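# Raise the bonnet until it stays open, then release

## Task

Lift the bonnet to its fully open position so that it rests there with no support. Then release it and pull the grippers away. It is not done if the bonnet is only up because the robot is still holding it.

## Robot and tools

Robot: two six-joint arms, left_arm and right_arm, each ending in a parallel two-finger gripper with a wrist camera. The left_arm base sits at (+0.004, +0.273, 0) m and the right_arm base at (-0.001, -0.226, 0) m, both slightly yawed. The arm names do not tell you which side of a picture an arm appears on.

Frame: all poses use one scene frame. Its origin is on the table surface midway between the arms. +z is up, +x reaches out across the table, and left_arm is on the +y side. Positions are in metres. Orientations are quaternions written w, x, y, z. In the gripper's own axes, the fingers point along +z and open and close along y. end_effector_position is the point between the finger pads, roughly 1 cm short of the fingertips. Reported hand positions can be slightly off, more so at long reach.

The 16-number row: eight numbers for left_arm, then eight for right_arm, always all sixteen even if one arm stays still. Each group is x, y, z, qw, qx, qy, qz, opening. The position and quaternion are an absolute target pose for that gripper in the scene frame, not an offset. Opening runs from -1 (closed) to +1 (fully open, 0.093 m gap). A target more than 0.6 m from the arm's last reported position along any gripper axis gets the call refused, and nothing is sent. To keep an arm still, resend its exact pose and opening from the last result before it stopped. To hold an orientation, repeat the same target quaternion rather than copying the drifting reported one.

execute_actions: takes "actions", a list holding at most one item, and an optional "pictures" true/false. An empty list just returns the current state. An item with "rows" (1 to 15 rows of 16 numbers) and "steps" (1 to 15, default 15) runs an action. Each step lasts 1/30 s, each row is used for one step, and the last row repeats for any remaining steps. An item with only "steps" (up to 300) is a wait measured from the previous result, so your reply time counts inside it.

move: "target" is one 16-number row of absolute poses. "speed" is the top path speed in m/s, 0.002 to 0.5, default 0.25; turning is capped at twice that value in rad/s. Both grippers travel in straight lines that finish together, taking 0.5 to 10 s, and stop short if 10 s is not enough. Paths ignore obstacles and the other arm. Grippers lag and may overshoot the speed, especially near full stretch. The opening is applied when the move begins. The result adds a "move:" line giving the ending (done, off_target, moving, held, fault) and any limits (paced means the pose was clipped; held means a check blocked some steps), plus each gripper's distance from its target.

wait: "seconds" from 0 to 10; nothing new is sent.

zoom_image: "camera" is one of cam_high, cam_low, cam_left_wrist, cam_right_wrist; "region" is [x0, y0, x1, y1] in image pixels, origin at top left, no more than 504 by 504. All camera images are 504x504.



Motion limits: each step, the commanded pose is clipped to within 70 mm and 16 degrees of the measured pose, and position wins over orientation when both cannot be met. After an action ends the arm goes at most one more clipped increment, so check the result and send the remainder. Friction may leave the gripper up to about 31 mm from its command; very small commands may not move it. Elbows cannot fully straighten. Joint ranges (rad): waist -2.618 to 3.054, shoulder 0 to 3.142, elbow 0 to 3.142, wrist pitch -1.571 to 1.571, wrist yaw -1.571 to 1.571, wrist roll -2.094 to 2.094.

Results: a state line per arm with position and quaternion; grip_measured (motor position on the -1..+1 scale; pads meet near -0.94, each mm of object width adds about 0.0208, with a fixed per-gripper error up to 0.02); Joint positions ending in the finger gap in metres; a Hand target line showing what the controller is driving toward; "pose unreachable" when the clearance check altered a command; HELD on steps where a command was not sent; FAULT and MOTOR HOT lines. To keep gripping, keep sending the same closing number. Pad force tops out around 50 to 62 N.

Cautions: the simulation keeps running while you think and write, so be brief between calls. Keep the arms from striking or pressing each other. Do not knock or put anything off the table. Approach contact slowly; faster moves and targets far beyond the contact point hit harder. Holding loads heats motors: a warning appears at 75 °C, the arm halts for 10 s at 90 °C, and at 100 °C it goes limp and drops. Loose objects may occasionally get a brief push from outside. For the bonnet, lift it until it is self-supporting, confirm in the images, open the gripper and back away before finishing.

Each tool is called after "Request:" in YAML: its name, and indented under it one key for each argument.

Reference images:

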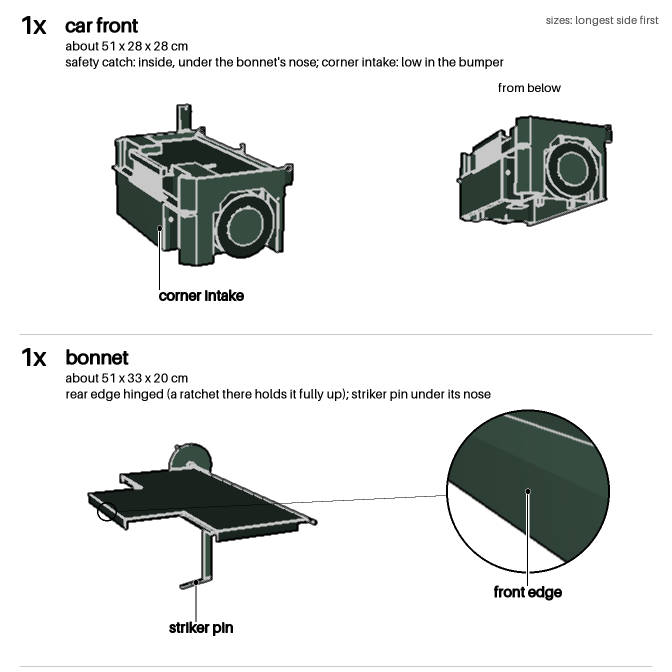

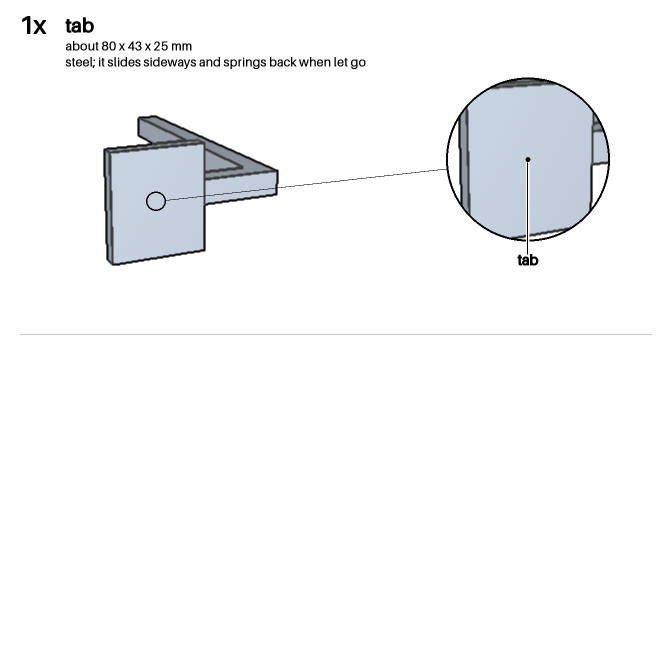

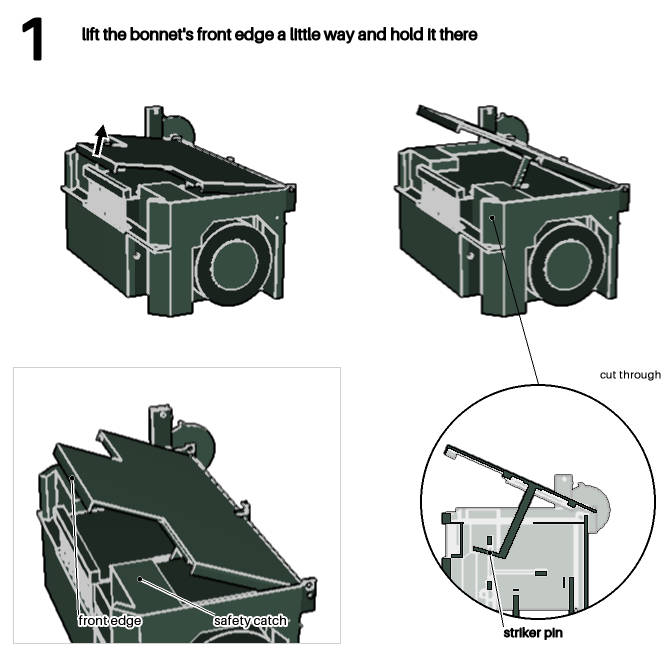

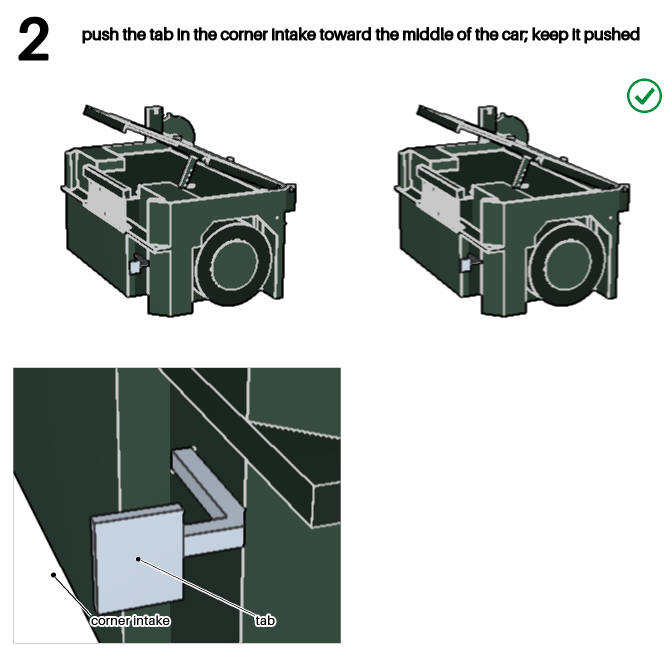

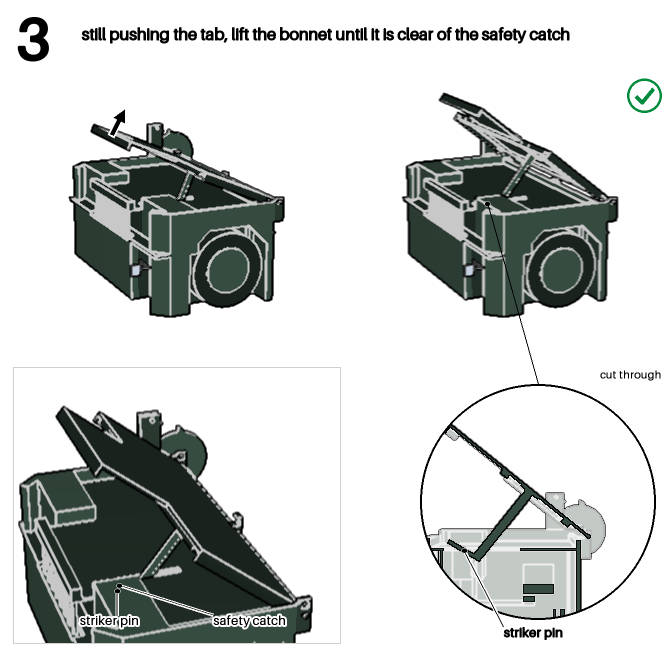

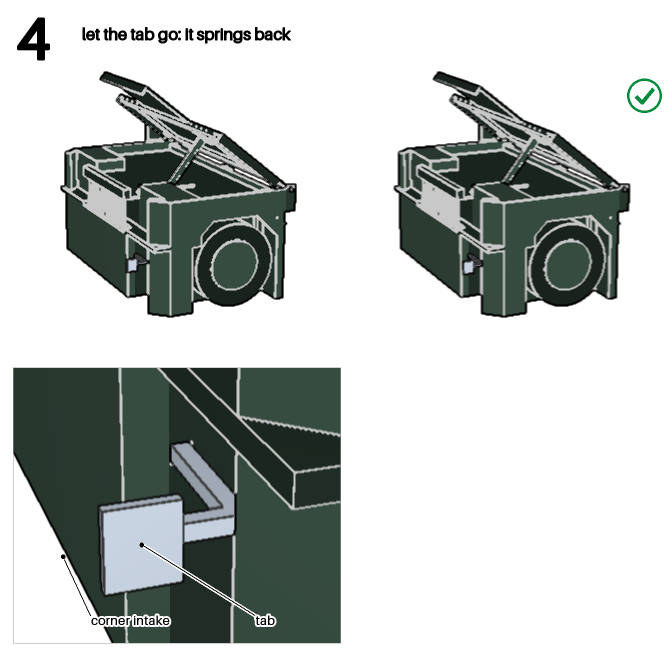

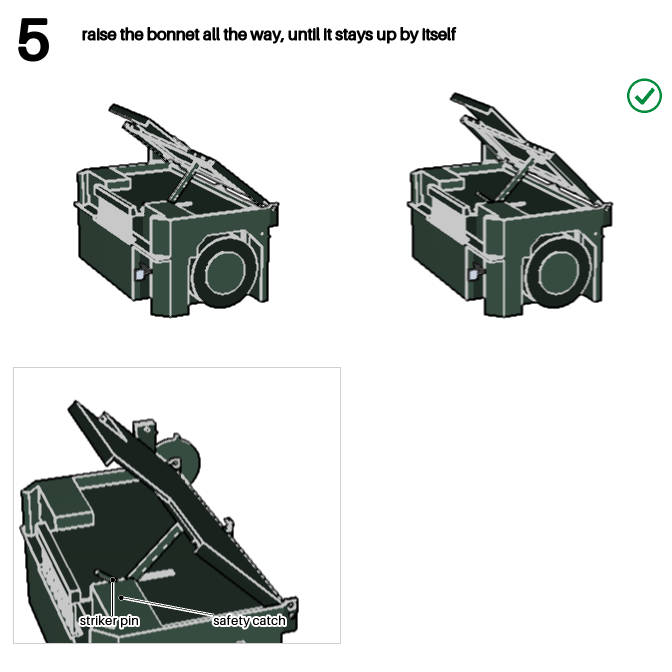

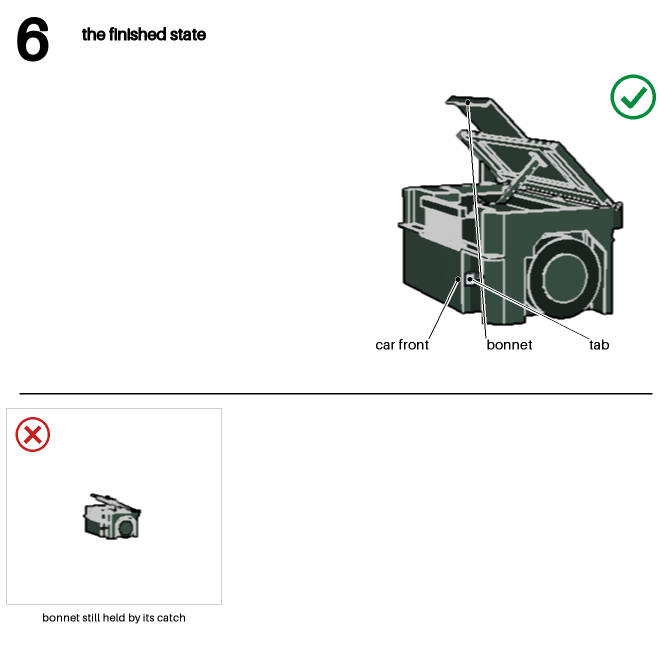

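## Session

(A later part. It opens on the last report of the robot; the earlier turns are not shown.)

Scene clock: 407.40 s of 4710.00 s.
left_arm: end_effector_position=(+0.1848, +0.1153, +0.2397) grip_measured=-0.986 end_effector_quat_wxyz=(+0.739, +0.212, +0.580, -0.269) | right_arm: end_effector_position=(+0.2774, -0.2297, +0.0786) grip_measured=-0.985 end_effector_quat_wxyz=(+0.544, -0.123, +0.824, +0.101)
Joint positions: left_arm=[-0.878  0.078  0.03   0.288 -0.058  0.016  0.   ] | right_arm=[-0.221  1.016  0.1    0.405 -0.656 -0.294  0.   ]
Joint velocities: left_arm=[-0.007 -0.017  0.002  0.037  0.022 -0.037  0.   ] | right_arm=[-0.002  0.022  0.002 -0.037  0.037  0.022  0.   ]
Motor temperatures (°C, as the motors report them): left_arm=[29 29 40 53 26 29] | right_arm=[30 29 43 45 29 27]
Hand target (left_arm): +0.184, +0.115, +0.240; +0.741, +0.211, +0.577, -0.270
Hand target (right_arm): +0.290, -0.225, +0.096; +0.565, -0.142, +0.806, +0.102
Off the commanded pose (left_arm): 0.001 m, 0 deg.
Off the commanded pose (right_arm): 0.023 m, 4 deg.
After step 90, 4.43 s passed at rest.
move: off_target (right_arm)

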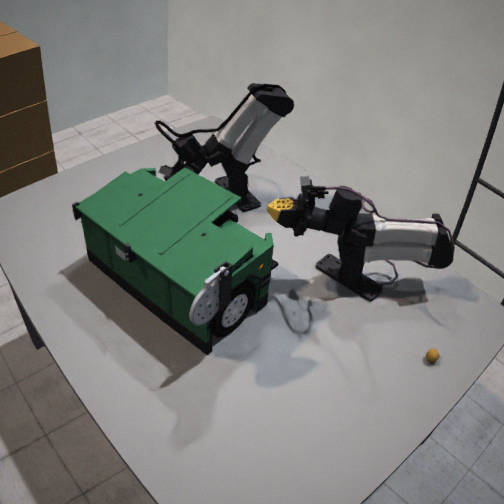

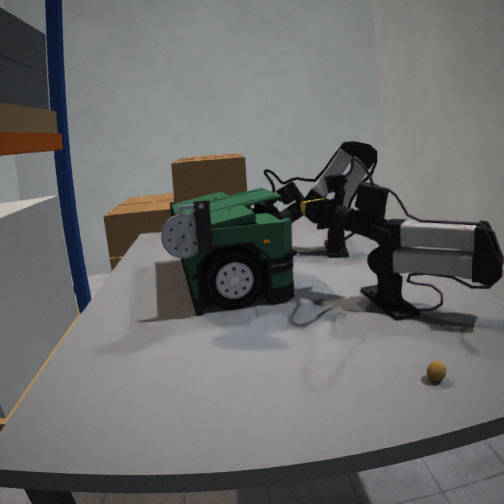

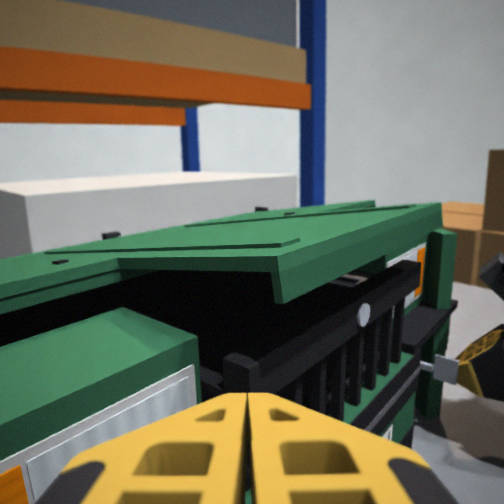

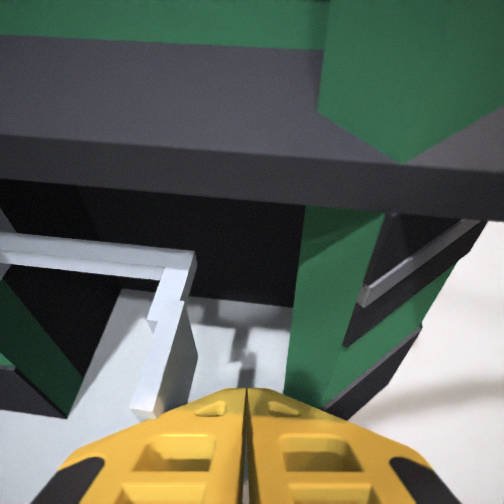

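Request:
move:
  target: [0.184,0.115,0.24,0.741,0.211,0.577,-0.27,-1, 0.288,-0.226,0.095,0.565,-0.142,0.806,0.1,-0.4]
  speed: 0.03

Scene clock: 412.67 s of 4710.00 s.
left_arm: end_effector_position=(+0.1848, +0.1152, +0.2395) grip_measured=-0.986 end_effector_quat_wxyz=(+0.739, +0.213, +0.580, -0.269) | right_arm: end_effector_position=(+0.2797, -0.2419, +0.0786) grip_measured=-0.403 end_effector_quat_wxyz=(+0.546, -0.107, +0.827, +0.076)
Joint positions: left_arm=[-0.878  0.078  0.03   0.287 -0.058  0.016  0.   ] | right_arm=[-0.238  1.017  0.1    0.419 -0.612 -0.293  0.026]
Joint velocities: left_arm=[ 0.002 -0.002 -0.007 -0.051  0.037 -0.037  0.   ] | right_arm=[ 0.012  0.017  0.017 -0.007 -0.11  -0.037 -0.   ]
Motor temperatures (°C, as the motors report them): left_arm=[29 29 40 53 26 29] | right_arm=[30 29 43 46 29 27]
Hand target (left_arm): +0.184, +0.115, +0.240; +0.741, +0.211, +0.577, -0.270
Hand target (right_arm): +0.286, -0.226, +0.095; +0.564, -0.143, +0.807, +0.100
Off the commanded pose (left_arm): 0.001 m, 1 deg.
Off the commanded pose (right_arm): 0.024 m, 6 deg.
After step 90, 0.90 s passed at rest.
move: off_target (right_arm)

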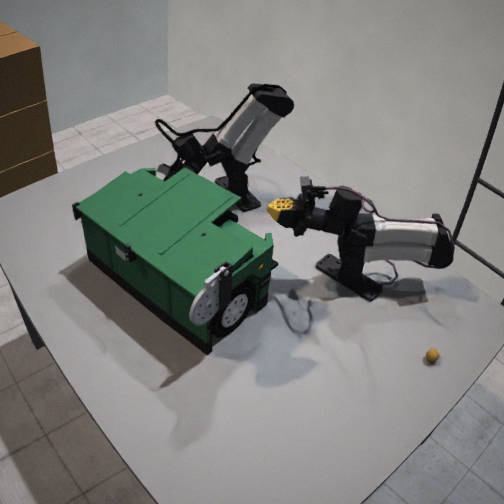

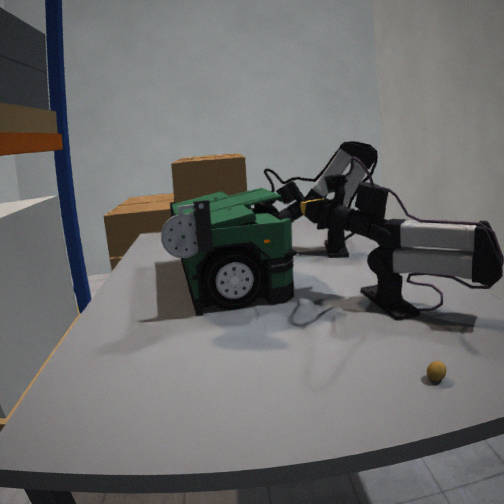

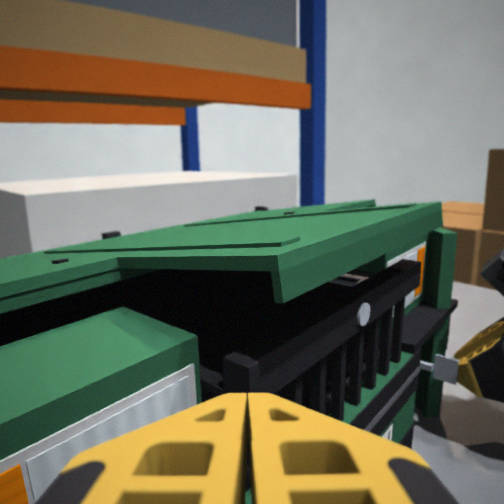

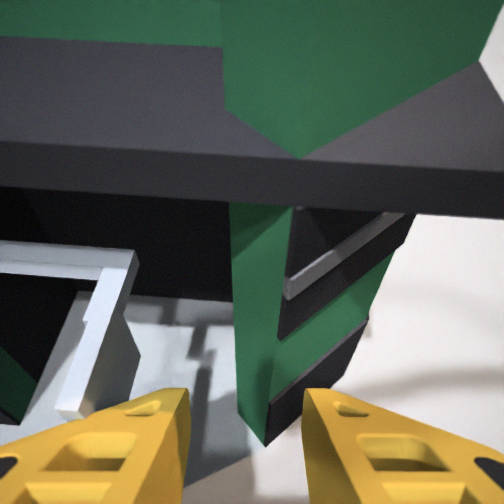

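Request:
move:
  target: [0.184,0.115,0.24,0.741,0.211,0.577,-0.27,-1, 0.27,-0.243,0.11,0.572,-0.071,0.816,0.05,-0.4]
  speed: 0.03

Request:
move:
  target: [0.184,0.115,0.24,0.741,0.211,0.577,-0.27,-1, 0.31,-0.236,0.10,0.572,-0.071,0.816,0.05,-0.4]
  speed: 0.025

Scene clock: 423.07 s of 4710.00 s.
left_arm: end_effector_position=(+0.1849, +0.1152, +0.2392) grip_measured=-0.986 end_effector_quat_wxyz=(+0.738, +0.213, +0.581, -0.269) | right_arm: end_effector_position=(+0.2696, -0.2439, +0.1061) grip_measured=-0.402 end_effector_quat_wxyz=(+0.570, -0.073, +0.817, +0.052)
Joint positions: left_arm=[-0.878  0.078  0.03   0.286 -0.058  0.016  0.   ] | right_arm=[-0.212  0.723  0.1    0.213 -0.523 -0.212  0.026]
Joint velocities: left_arm=[ 0.007  0.007  0.012 -0.081 -0.007  0.007  0.   ] | right_arm=[ 0.017  0.002  0.002 -0.066 -0.007  0.066 -0.001]
Motor temperatures (°C, as the motors report them): left_arm=[29 29 40 53 26 29] | right_arm=[30 29 43 46 29 27]
Hand target (left_arm): +0.184, +0.115, +0.240; +0.741, +0.211, +0.577, -0.270
Hand target (right_arm): +0.270, -0.243, +0.110; +0.572, -0.072, +0.815, +0.051
Off the commanded pose (left_arm): 0.001 m, 1 deg.
Off the commanded pose (right_arm): 0.004 m, 0 deg.
After step 90, 5.27 s passed at rest.
move: done

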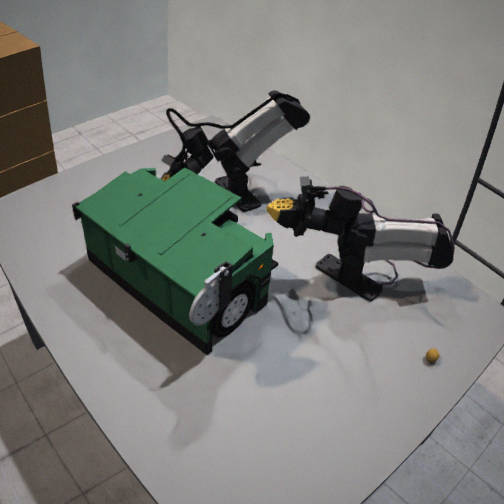

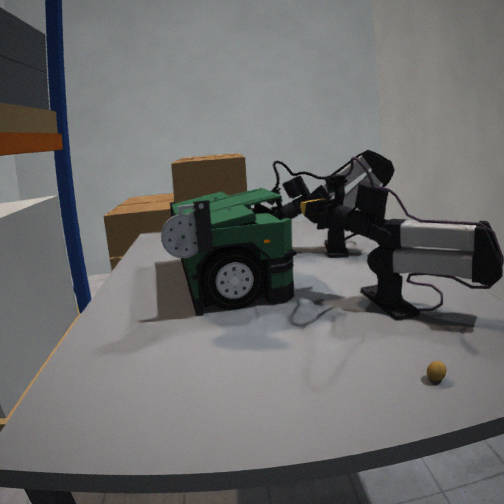

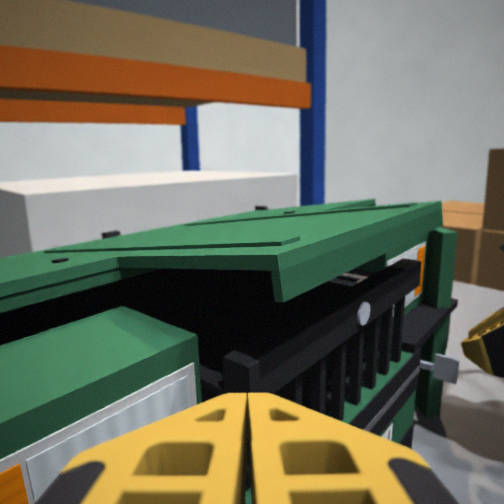

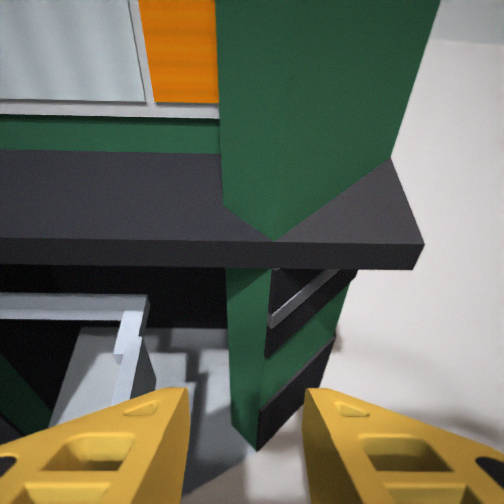

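Scene clock: 424.97 s of 4710.00 s.
left_arm: end_effector_position=(+0.1849, +0.1151, +0.2390) grip_measured=-0.986 end_effector_quat_wxyz=(+0.738, +0.213, +0.581, -0.269) | right_arm: end_effector_position=(+0.2957, -0.2510, +0.0931) grip_measured=-0.402 end_effector_quat_wxyz=(+0.563, -0.050, +0.824, +0.026)
Joint positions: left_arm=[-0.878  0.078  0.03   0.285 -0.058  0.016  0.   ] | right_arm=[-0.117  1.001  0.111  0.489 -0.365 -0.165  0.026]
Joint velocities: left_arm=[-0.002 -0.007  0.007 -0.007 -0.081 -0.022  0.   ] | right_arm=[-0.012  0.007 -0.002 -0.037  0.022  0.022 -0.001]
Motor temperatures (°C, as the motors report them): left_arm=[29 29 40 53 26 29] | right_arm=[30 29 44 46 29 27]
Hand target (left_arm): +0.184, +0.115, +0.240; +0.741, +0.211, +0.577, -0.270
Hand target (right_arm): +0.307, -0.235, +0.101; +0.571, -0.070, +0.816, +0.051
Off the commanded pose (left_arm): 0.001 m, 1 deg.
Off the commanded pose (right_arm): 0.022 m, 4 deg.
move: off_target (right_arm)

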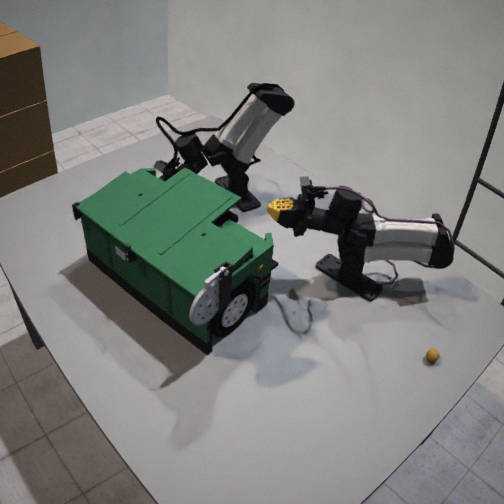

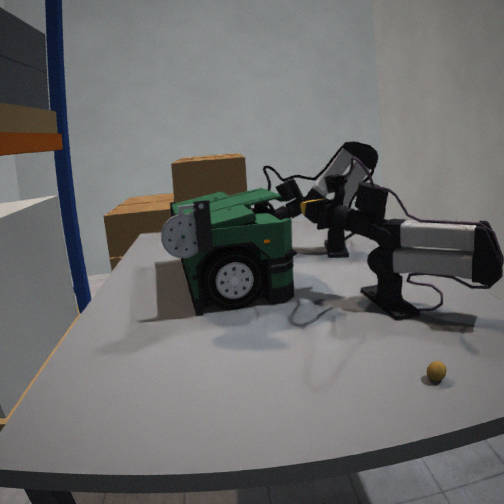

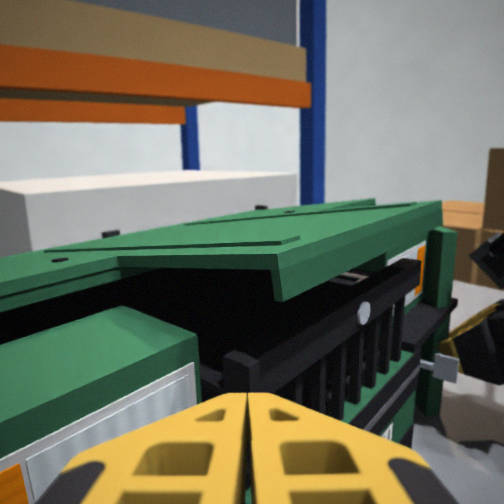

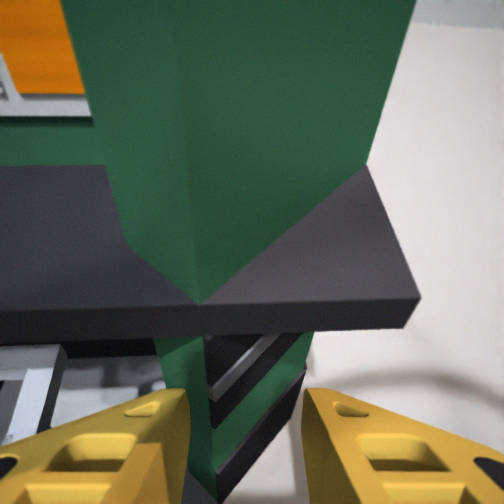

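Request:
move:
  target: [0.184,0.115,0.24,0.741,0.211,0.577,-0.27,-1, 0.345,-0.245,0.10,0.572,-0.071,0.816,0.05,-0.4]
  speed: 0.025

Request:
zoom_image:
  camera: "cam_left_wrist"
  region: [300, 240, 504, 420]

Scene clock: 431.43 s of 4710.00 s.
left_arm: end_effector_position=(+0.1850, +0.1151, +0.2388) grip_measured=-0.986 end_effector_quat_wxyz=(+0.738, +0.213, +0.581, -0.269) | right_arm: end_effector_position=(+0.3084, -0.2453, +0.0854) grip_measured=-0.400 end_effector_quat_wxyz=(+0.554, -0.070, +0.828, +0.057)
Joint positions: left_arm=[-0.878  0.078  0.03   0.284 -0.058  0.016  0.   ] | right_arm=[-0.128  1.159  0.153  0.571 -0.445 -0.179  0.026]
Joint velocities: left_arm=[ 0.007  0.002 -0.012 -0.022 -0.081 -0.037  0.   ] | right_arm=[-0.002 -0.017  0.007 -0.007  0.007 -0.066 -0.   ]
Motor temperatures (°C, as the motors report them): left_arm=[29 29 40 53 26 29] | right_arm=[30 29 45 47 29 27]
Hand target (left_arm): +0.184, +0.115, +0.240; +0.741, +0.211, +0.577, -0.270
Hand target (right_arm): +0.336, -0.244, +0.103; +0.571, -0.071, +0.816, +0.052
Off the commanded pose (left_arm): 0.002 m, 1 deg.
Off the commanded pose (right_arm): 0.039 m, 3 deg.
After step 90, 1.23 s passed at rest.
move: off_target (right_arm)

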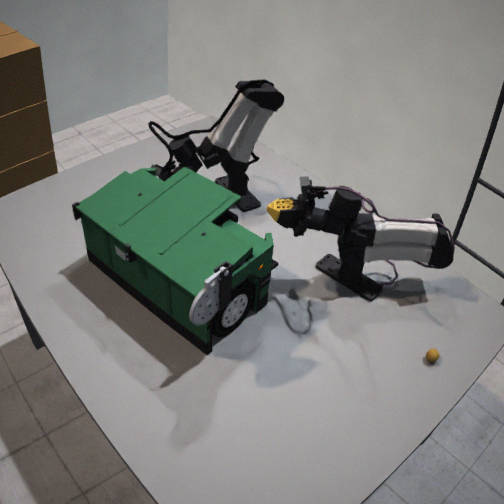

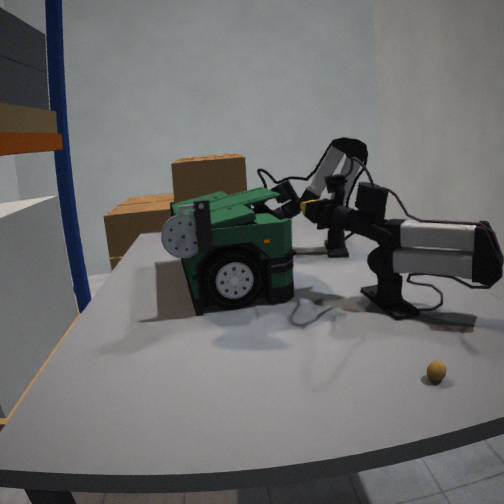

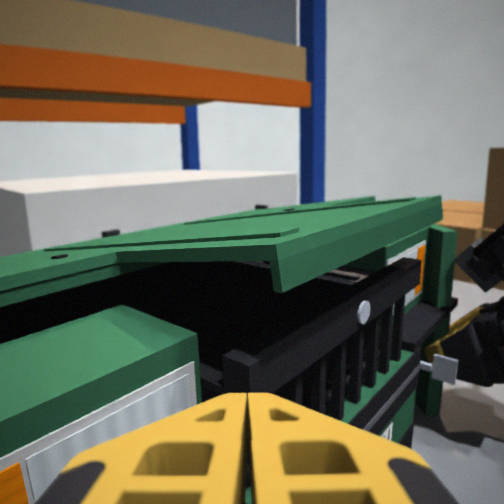

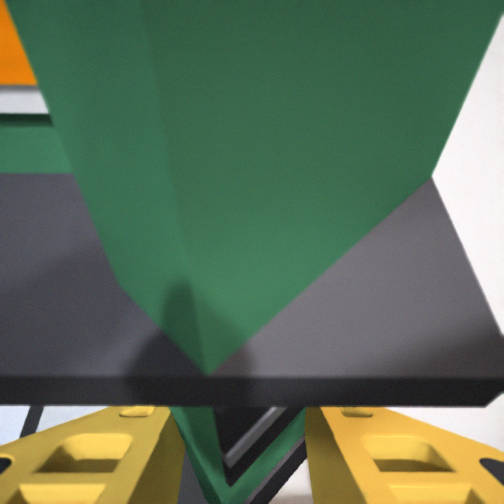

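Region (300, 240, 504, 420) of cam_left_wrist's 504x504 image, scaled by 2.471, with more detail than that image has; it fills the top 445 rows of this view, and the rest is white.

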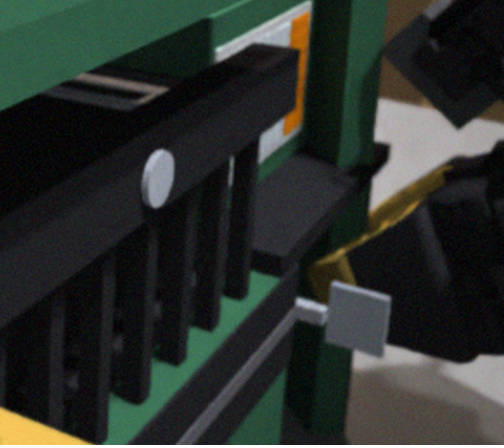

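Request:
move:
  target: [0.16,0.068,0.29,0.38,-0.38,0.596,-0.596,1, 0.345,-0.245,0.10,0.572,-0.071,0.816,0.05,-0.4]
  speed: 0.15

Request:
move:
  target: [0.262,0.018,0.292,0.38,-0.38,0.596,-0.596,1, 0.345,-0.245,0.10,0.572,-0.071,0.816,0.05,-0.4]
  speed: 0.07

Request:
move:
  target: [0.27,0.018,0.35,0.41,-0.345,0.54,-0.645,1, 0.345,-0.245,0.10,0.572,-0.071,0.816,0.05,-0.4]
  speed: 0.05

Scene clock: 442.90 s of 4710.00 s.
left_arm: end_effector_position=(+0.1621, +0.0699, +0.2813) grip_measured=+1.000 end_effector_quat_wxyz=(+0.380, -0.383, +0.599, -0.593) | right_arm: end_effector_position=(+0.3082, -0.2455, +0.0851) grip_measured=-0.400 end_effector_quat_wxyz=(+0.555, -0.069, +0.827, +0.060)
Joint positions: left_arm=[-1.653  0.633  0.452  0.159 -1.102 -1.589  0.093] | right_arm=[-0.134  1.168  0.15   0.586 -0.455 -0.176  0.026]
Joint velocities: left_arm=[-0.012  0.012 -0.002 -0.037 -0.037  0.037  0.   ] | right_arm=[ 0.022 -0.027 -0.012  0.037  0.037  0.051  0.001]
Motor temperatures (°C, as the motors report them): left_arm=[29 29 41 53 26 29] | right_arm=[31 29 48 48 29 27]
Hand target (left_arm): +0.161, +0.067, +0.288; +0.376, -0.386, +0.596, -0.596
Hand target (right_arm): +0.336, -0.243, +0.103; +0.571, -0.071, +0.816, +0.053
Off the commanded pose (left_arm): 0.009 m, 1 deg.
Off the commanded pose (right_arm): 0.040 m, 3 deg.
After step 90, 2.70 s passed at rest.
move: off_target (right_arm)

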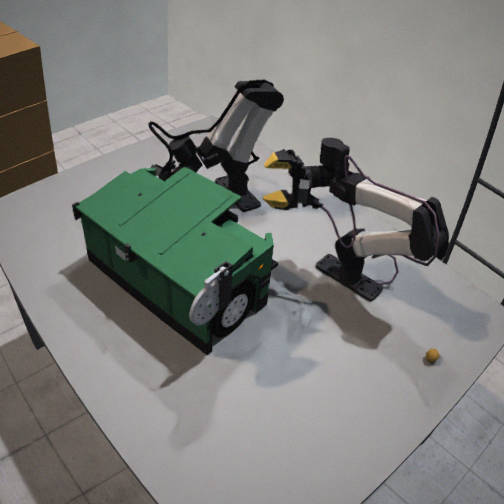

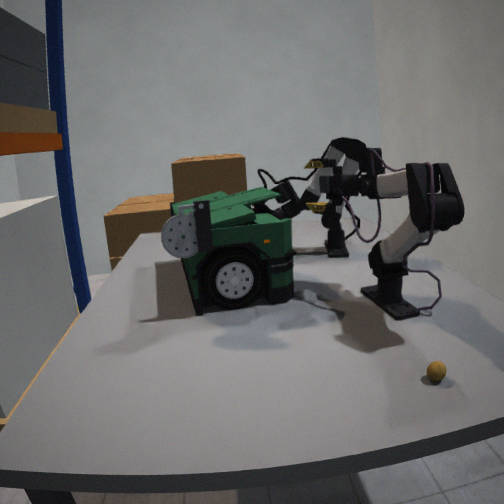

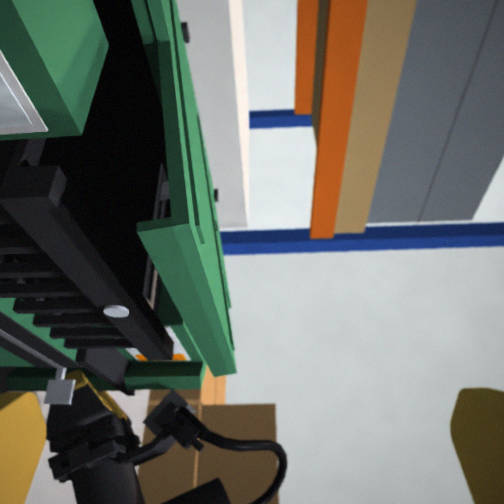

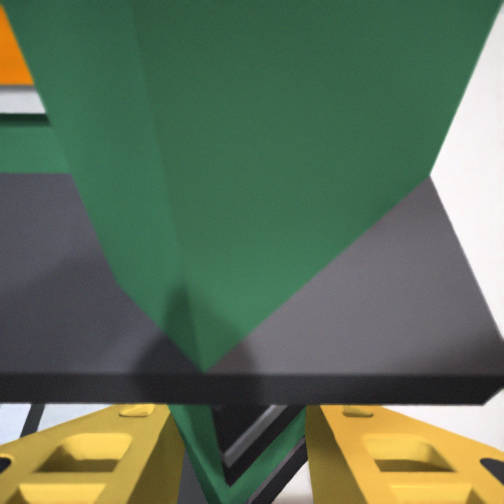

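Scene clock: 444.90 s of 4710.00 s.
left_arm: end_effector_position=(+0.2579, +0.0201, +0.2824) grip_measured=+1.000 end_effector_quat_wxyz=(+0.382, -0.379, +0.604, -0.589) | right_arm: end_effector_position=(+0.3085, -0.2457, +0.0854) grip_measured=-0.399 end_effector_quat_wxyz=(+0.557, -0.069, +0.825, +0.061)
Joint positions: left_arm=[-1.184  1.048  0.585  0.444 -0.63  -1.567  0.093] | right_arm=[-0.138  1.172  0.149  0.594 -0.461 -0.174  0.026]
Joint velocities: left_arm=[ 0.017 -0.002 -0.002  0.051 -0.007 -0.022  0.   ] | right_arm=[-0.022  0.012 -0.002 -0.022  0.007  0.022 -0.001]
Motor temperatures (°C, as the motors report them): left_arm=[29 29 41 53 26 29] | right_arm=[31 29 48 48 29 27]
Hand target (left_arm): +0.262, +0.018, +0.293; +0.384, -0.376, +0.595, -0.597
Hand target (right_arm): +0.337, -0.243, +0.103; +0.572, -0.071, +0.816, +0.053
Off the commanded pose (left_arm): 0.011 m, 1 deg.
Off the commanded pose (right_arm): 0.039 m, 2 deg.
move: off_target (left_arm, right_arm)

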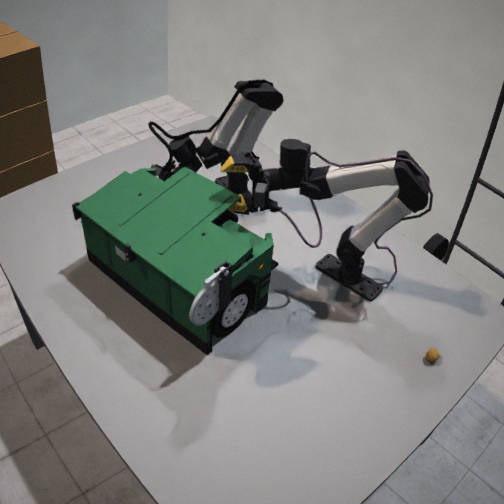

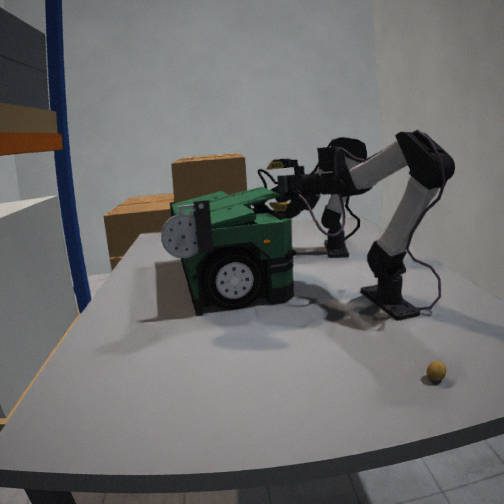

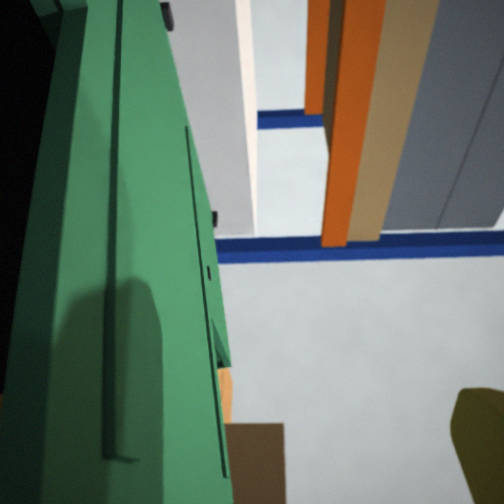

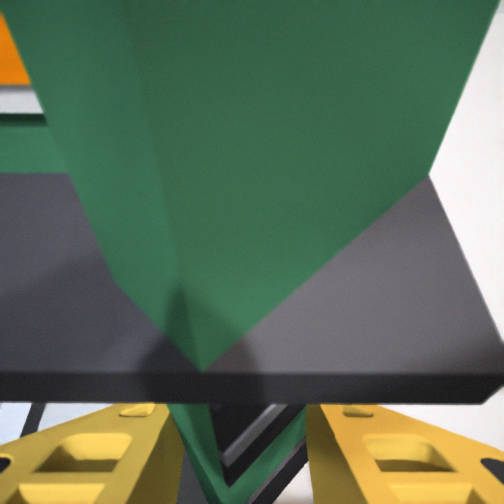

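Scene clock: 447.07 s of 4710.00 s.
left_arm: end_effector_position=(+0.2612, +0.0182, +0.2933) grip_measured=+1.000 end_effector_quat_wxyz=(+0.396, -0.348, +0.609, -0.593) | right_arm: end_effector_position=(+0.3085, -0.2456, +0.0854) grip_measured=-0.399 end_effector_quat_wxyz=(+0.557, -0.069, +0.825, +0.063)
Joint positions: left_arm=[-1.156  1.048  0.596  0.47  -0.574 -1.49   0.093] | right_arm=[-0.139  1.174  0.148  0.597 -0.464 -0.173  0.026]
Joint velocities: left_arm=[0.017 0.007 0.012 0.007 0.022 0.081 0.   ] | right_arm=[-0.002 -0.007 -0.002  0.037  0.022 -0.007  0.   ]
Motor temperatures (°C, as the motors report them): left_arm=[29 29 41 53 26 29] | right_arm=[31 29 48 48 29 27]
Hand target (left_arm): +0.265, +0.024, +0.348; +0.410, -0.347, +0.543, -0.645
Hand target (right_arm): +0.337, -0.243, +0.103; +0.572, -0.071, +0.816, +0.053
Off the commanded pose (left_arm): 0.057 m, 10 deg.
Off the commanded pose (right_arm): 0.039 m, 2 deg.
move: off_target (left_arm, right_arm)

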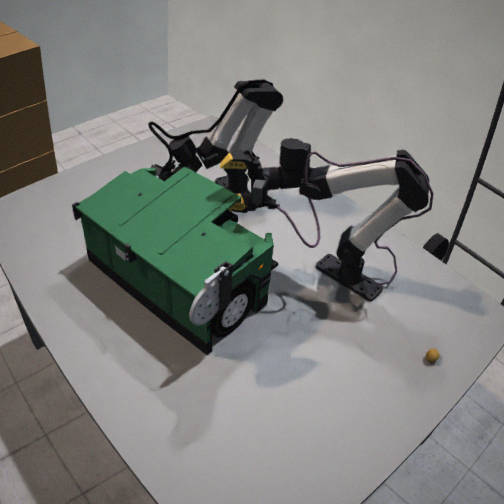

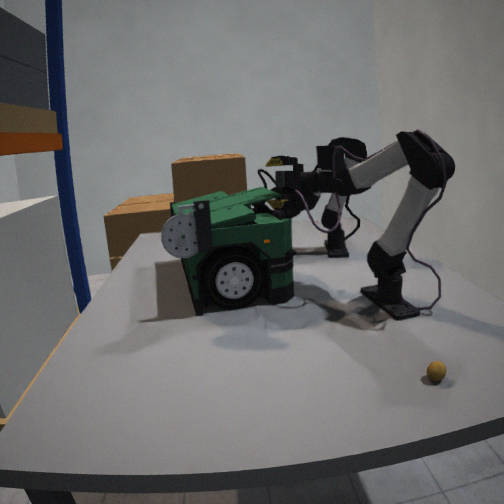

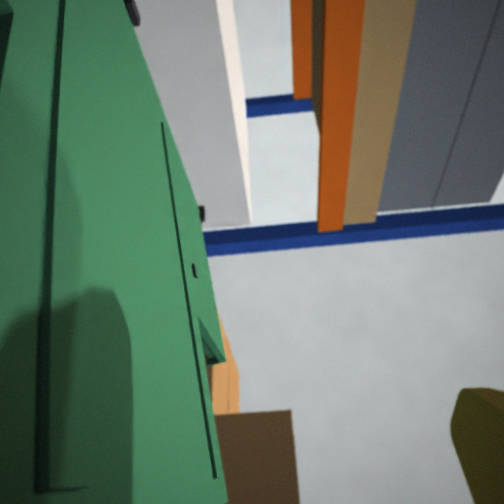

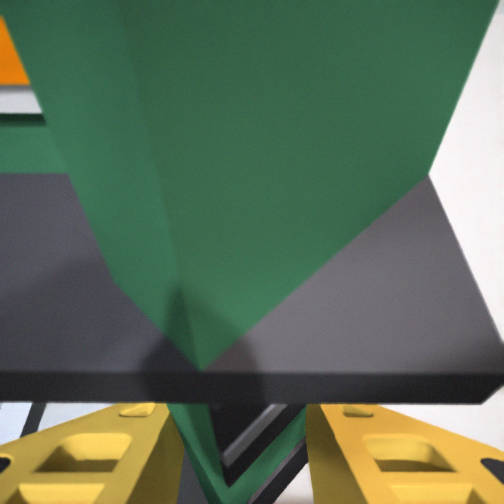

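Request:
execute_actions:
  actions:
    - {"rows":[[0.27,0.018,0.35,0.41,-0.345,0.54,-0.645,1, 0.375,-0.243,0.115,0.572,-0.071,0.816,0.05,-0.4]],"steps":15}

Scene clock: 450.10 s of 4710.00 s.
left_arm: end_effector_position=(+0.2612, +0.0182, +0.2932) grip_measured=+1.000 end_effector_quat_wxyz=(+0.396, -0.347, +0.610, -0.592) | right_arm: end_effector_position=(+0.3102, -0.2453, +0.0857) grip_measured=-0.399 end_effector_quat_wxyz=(+0.553, -0.069, +0.828, +0.063)
Joint positions: left_arm=[-1.156  1.048  0.596  0.47  -0.574 -1.489  0.093] | right_arm=[-0.133  1.173  0.163  0.571 -0.459 -0.176  0.026]
Joint velocities: left_arm=[-0.007 -0.012 -0.017  0.081  0.037 -0.022  0.   ] | right_arm=[ 0.002 -0.007  0.012 -0.037 -0.007 -0.037 -0.001]
Motor temperatures (°C, as the motors report them): left_arm=[29 29 42 55 26 29] | right_arm=[31 29 50 48 29 27]
Hand target (left_arm): +0.265, +0.024, +0.348; +0.410, -0.347, +0.543, -0.645
Hand target (right_arm): +0.354, -0.240, +0.124; +0.576, -0.071, +0.812, +0.056
Off the commanded pose (left_arm): 0.057 m, 10 deg.
Off the commanded pose (right_arm): 0.071 m, 3 deg.
Steps of this call (steps 1 to 76: nothing new was sent; steps 77 to 91: all 15 steps of this action). Readings (end_effector_position):
77: left_arm (+0.2612, +0.0182, +0.2932) | right_arm (+0.3103, -0.2453, +0.0863)
78: left_arm (+0.2612, +0.0182, +0.2932) | right_arm (+0.3102, -0.2453, +0.0857)
80: left_arm (+0.2612, +0.0182, +0.2932) | right_arm (+0.3102, -0.2453, +0.0857)
84: left_arm (+0.2612, +0.0182, +0.2932) | right_arm (+0.3102, -0.2453, +0.0857)
91: the state above

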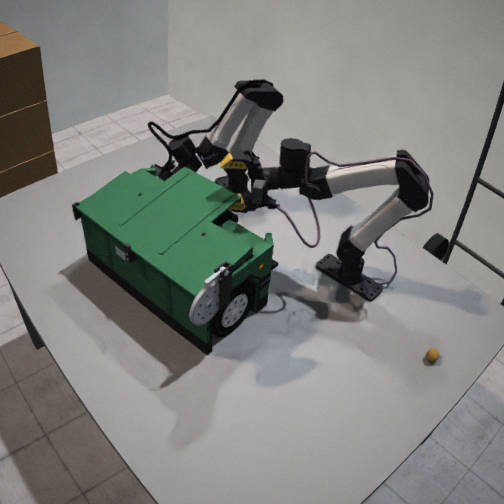

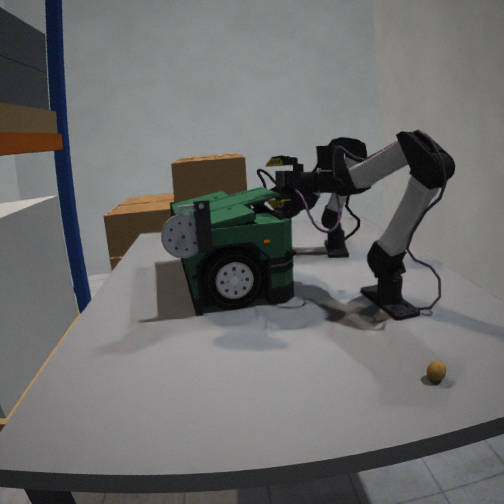

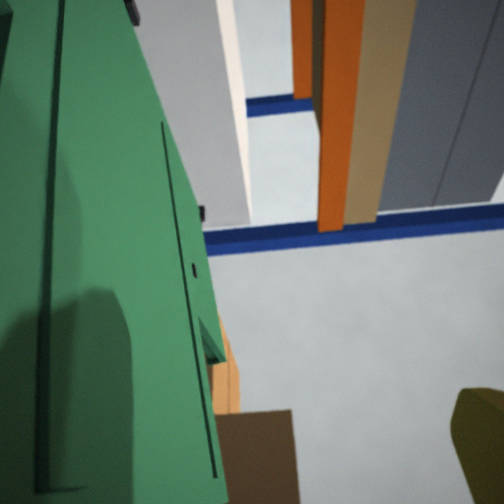

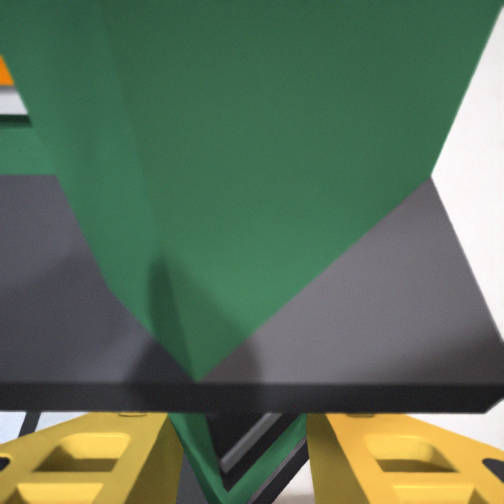

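Request:
move:
  target: [0.265,0.018,0.32,0.41,-0.345,0.54,-0.645,1, 0.325,-0.243,0.095,0.573,0.035,0.818,-0.025,-0.4]
  speed: 0.03

Scene clock: 467.83 s of 4710.00 s.
left_arm: end_effector_position=(+0.2645, +0.0171, +0.2954) grip_measured=+1.000 end_effector_quat_wxyz=(+0.408, -0.347, +0.583, -0.611) | right_arm: end_effector_position=(+0.3077, -0.2439, +0.0860) grip_measured=-0.403 end_effector_quat_wxyz=(+0.554, -0.040, +0.831, +0.014)
Joint positions: left_arm=[-1.156  1.092  0.559  0.629 -0.59  -1.467  0.093] | right_arm=[-0.018  1.103  0.13   0.565 -0.241 -0.125  0.026]
Joint velocities: left_arm=[-0.007 -0.022 -0.017  0.051  0.007 -0.037  0.   ] | right_arm=[-0.012 -0.017  0.002 -0.081 -0.051  0.066 -0.   ]
Motor temperatures (°C, as the motors report them): left_arm=[29 29 45 60 26 29] | right_arm=[34 29 61 47 30 28]
Hand target (left_arm): +0.264, +0.020, +0.319; +0.409, -0.347, +0.544, -0.646
Hand target (right_arm): +0.321, -0.241, +0.098; +0.572, +0.020, +0.820, -0.000
Off the commanded pose (left_arm): 0.025 m, 6 deg.
Off the commanded pose (right_arm): 0.020 m, 10 deg.
After step 90, 9.90 s passed at rest.
move: off_target (left_arm, right_arm)

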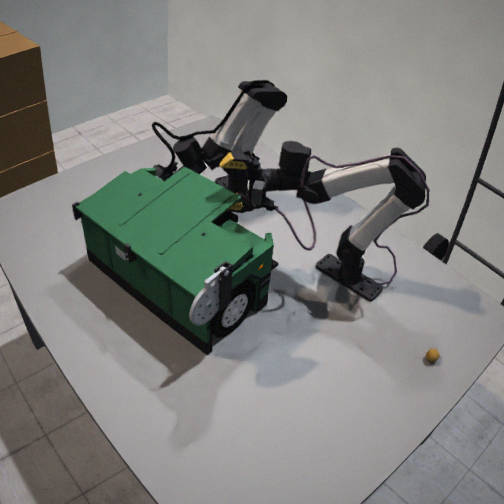

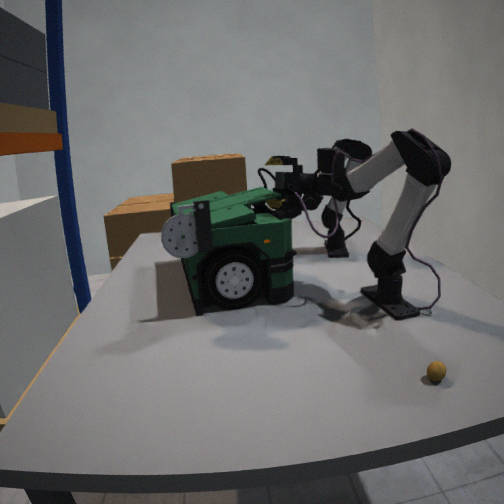

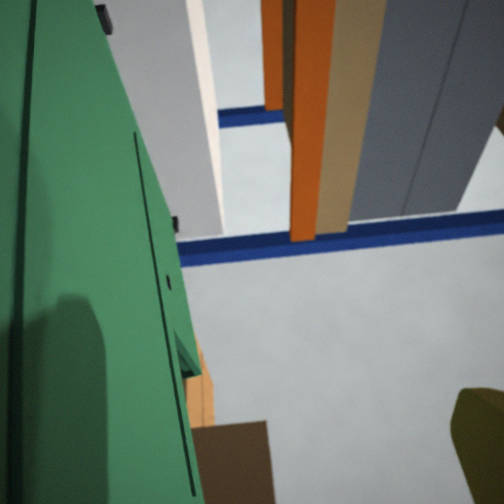

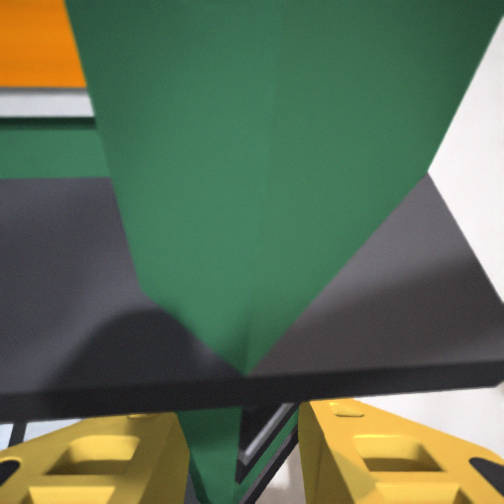

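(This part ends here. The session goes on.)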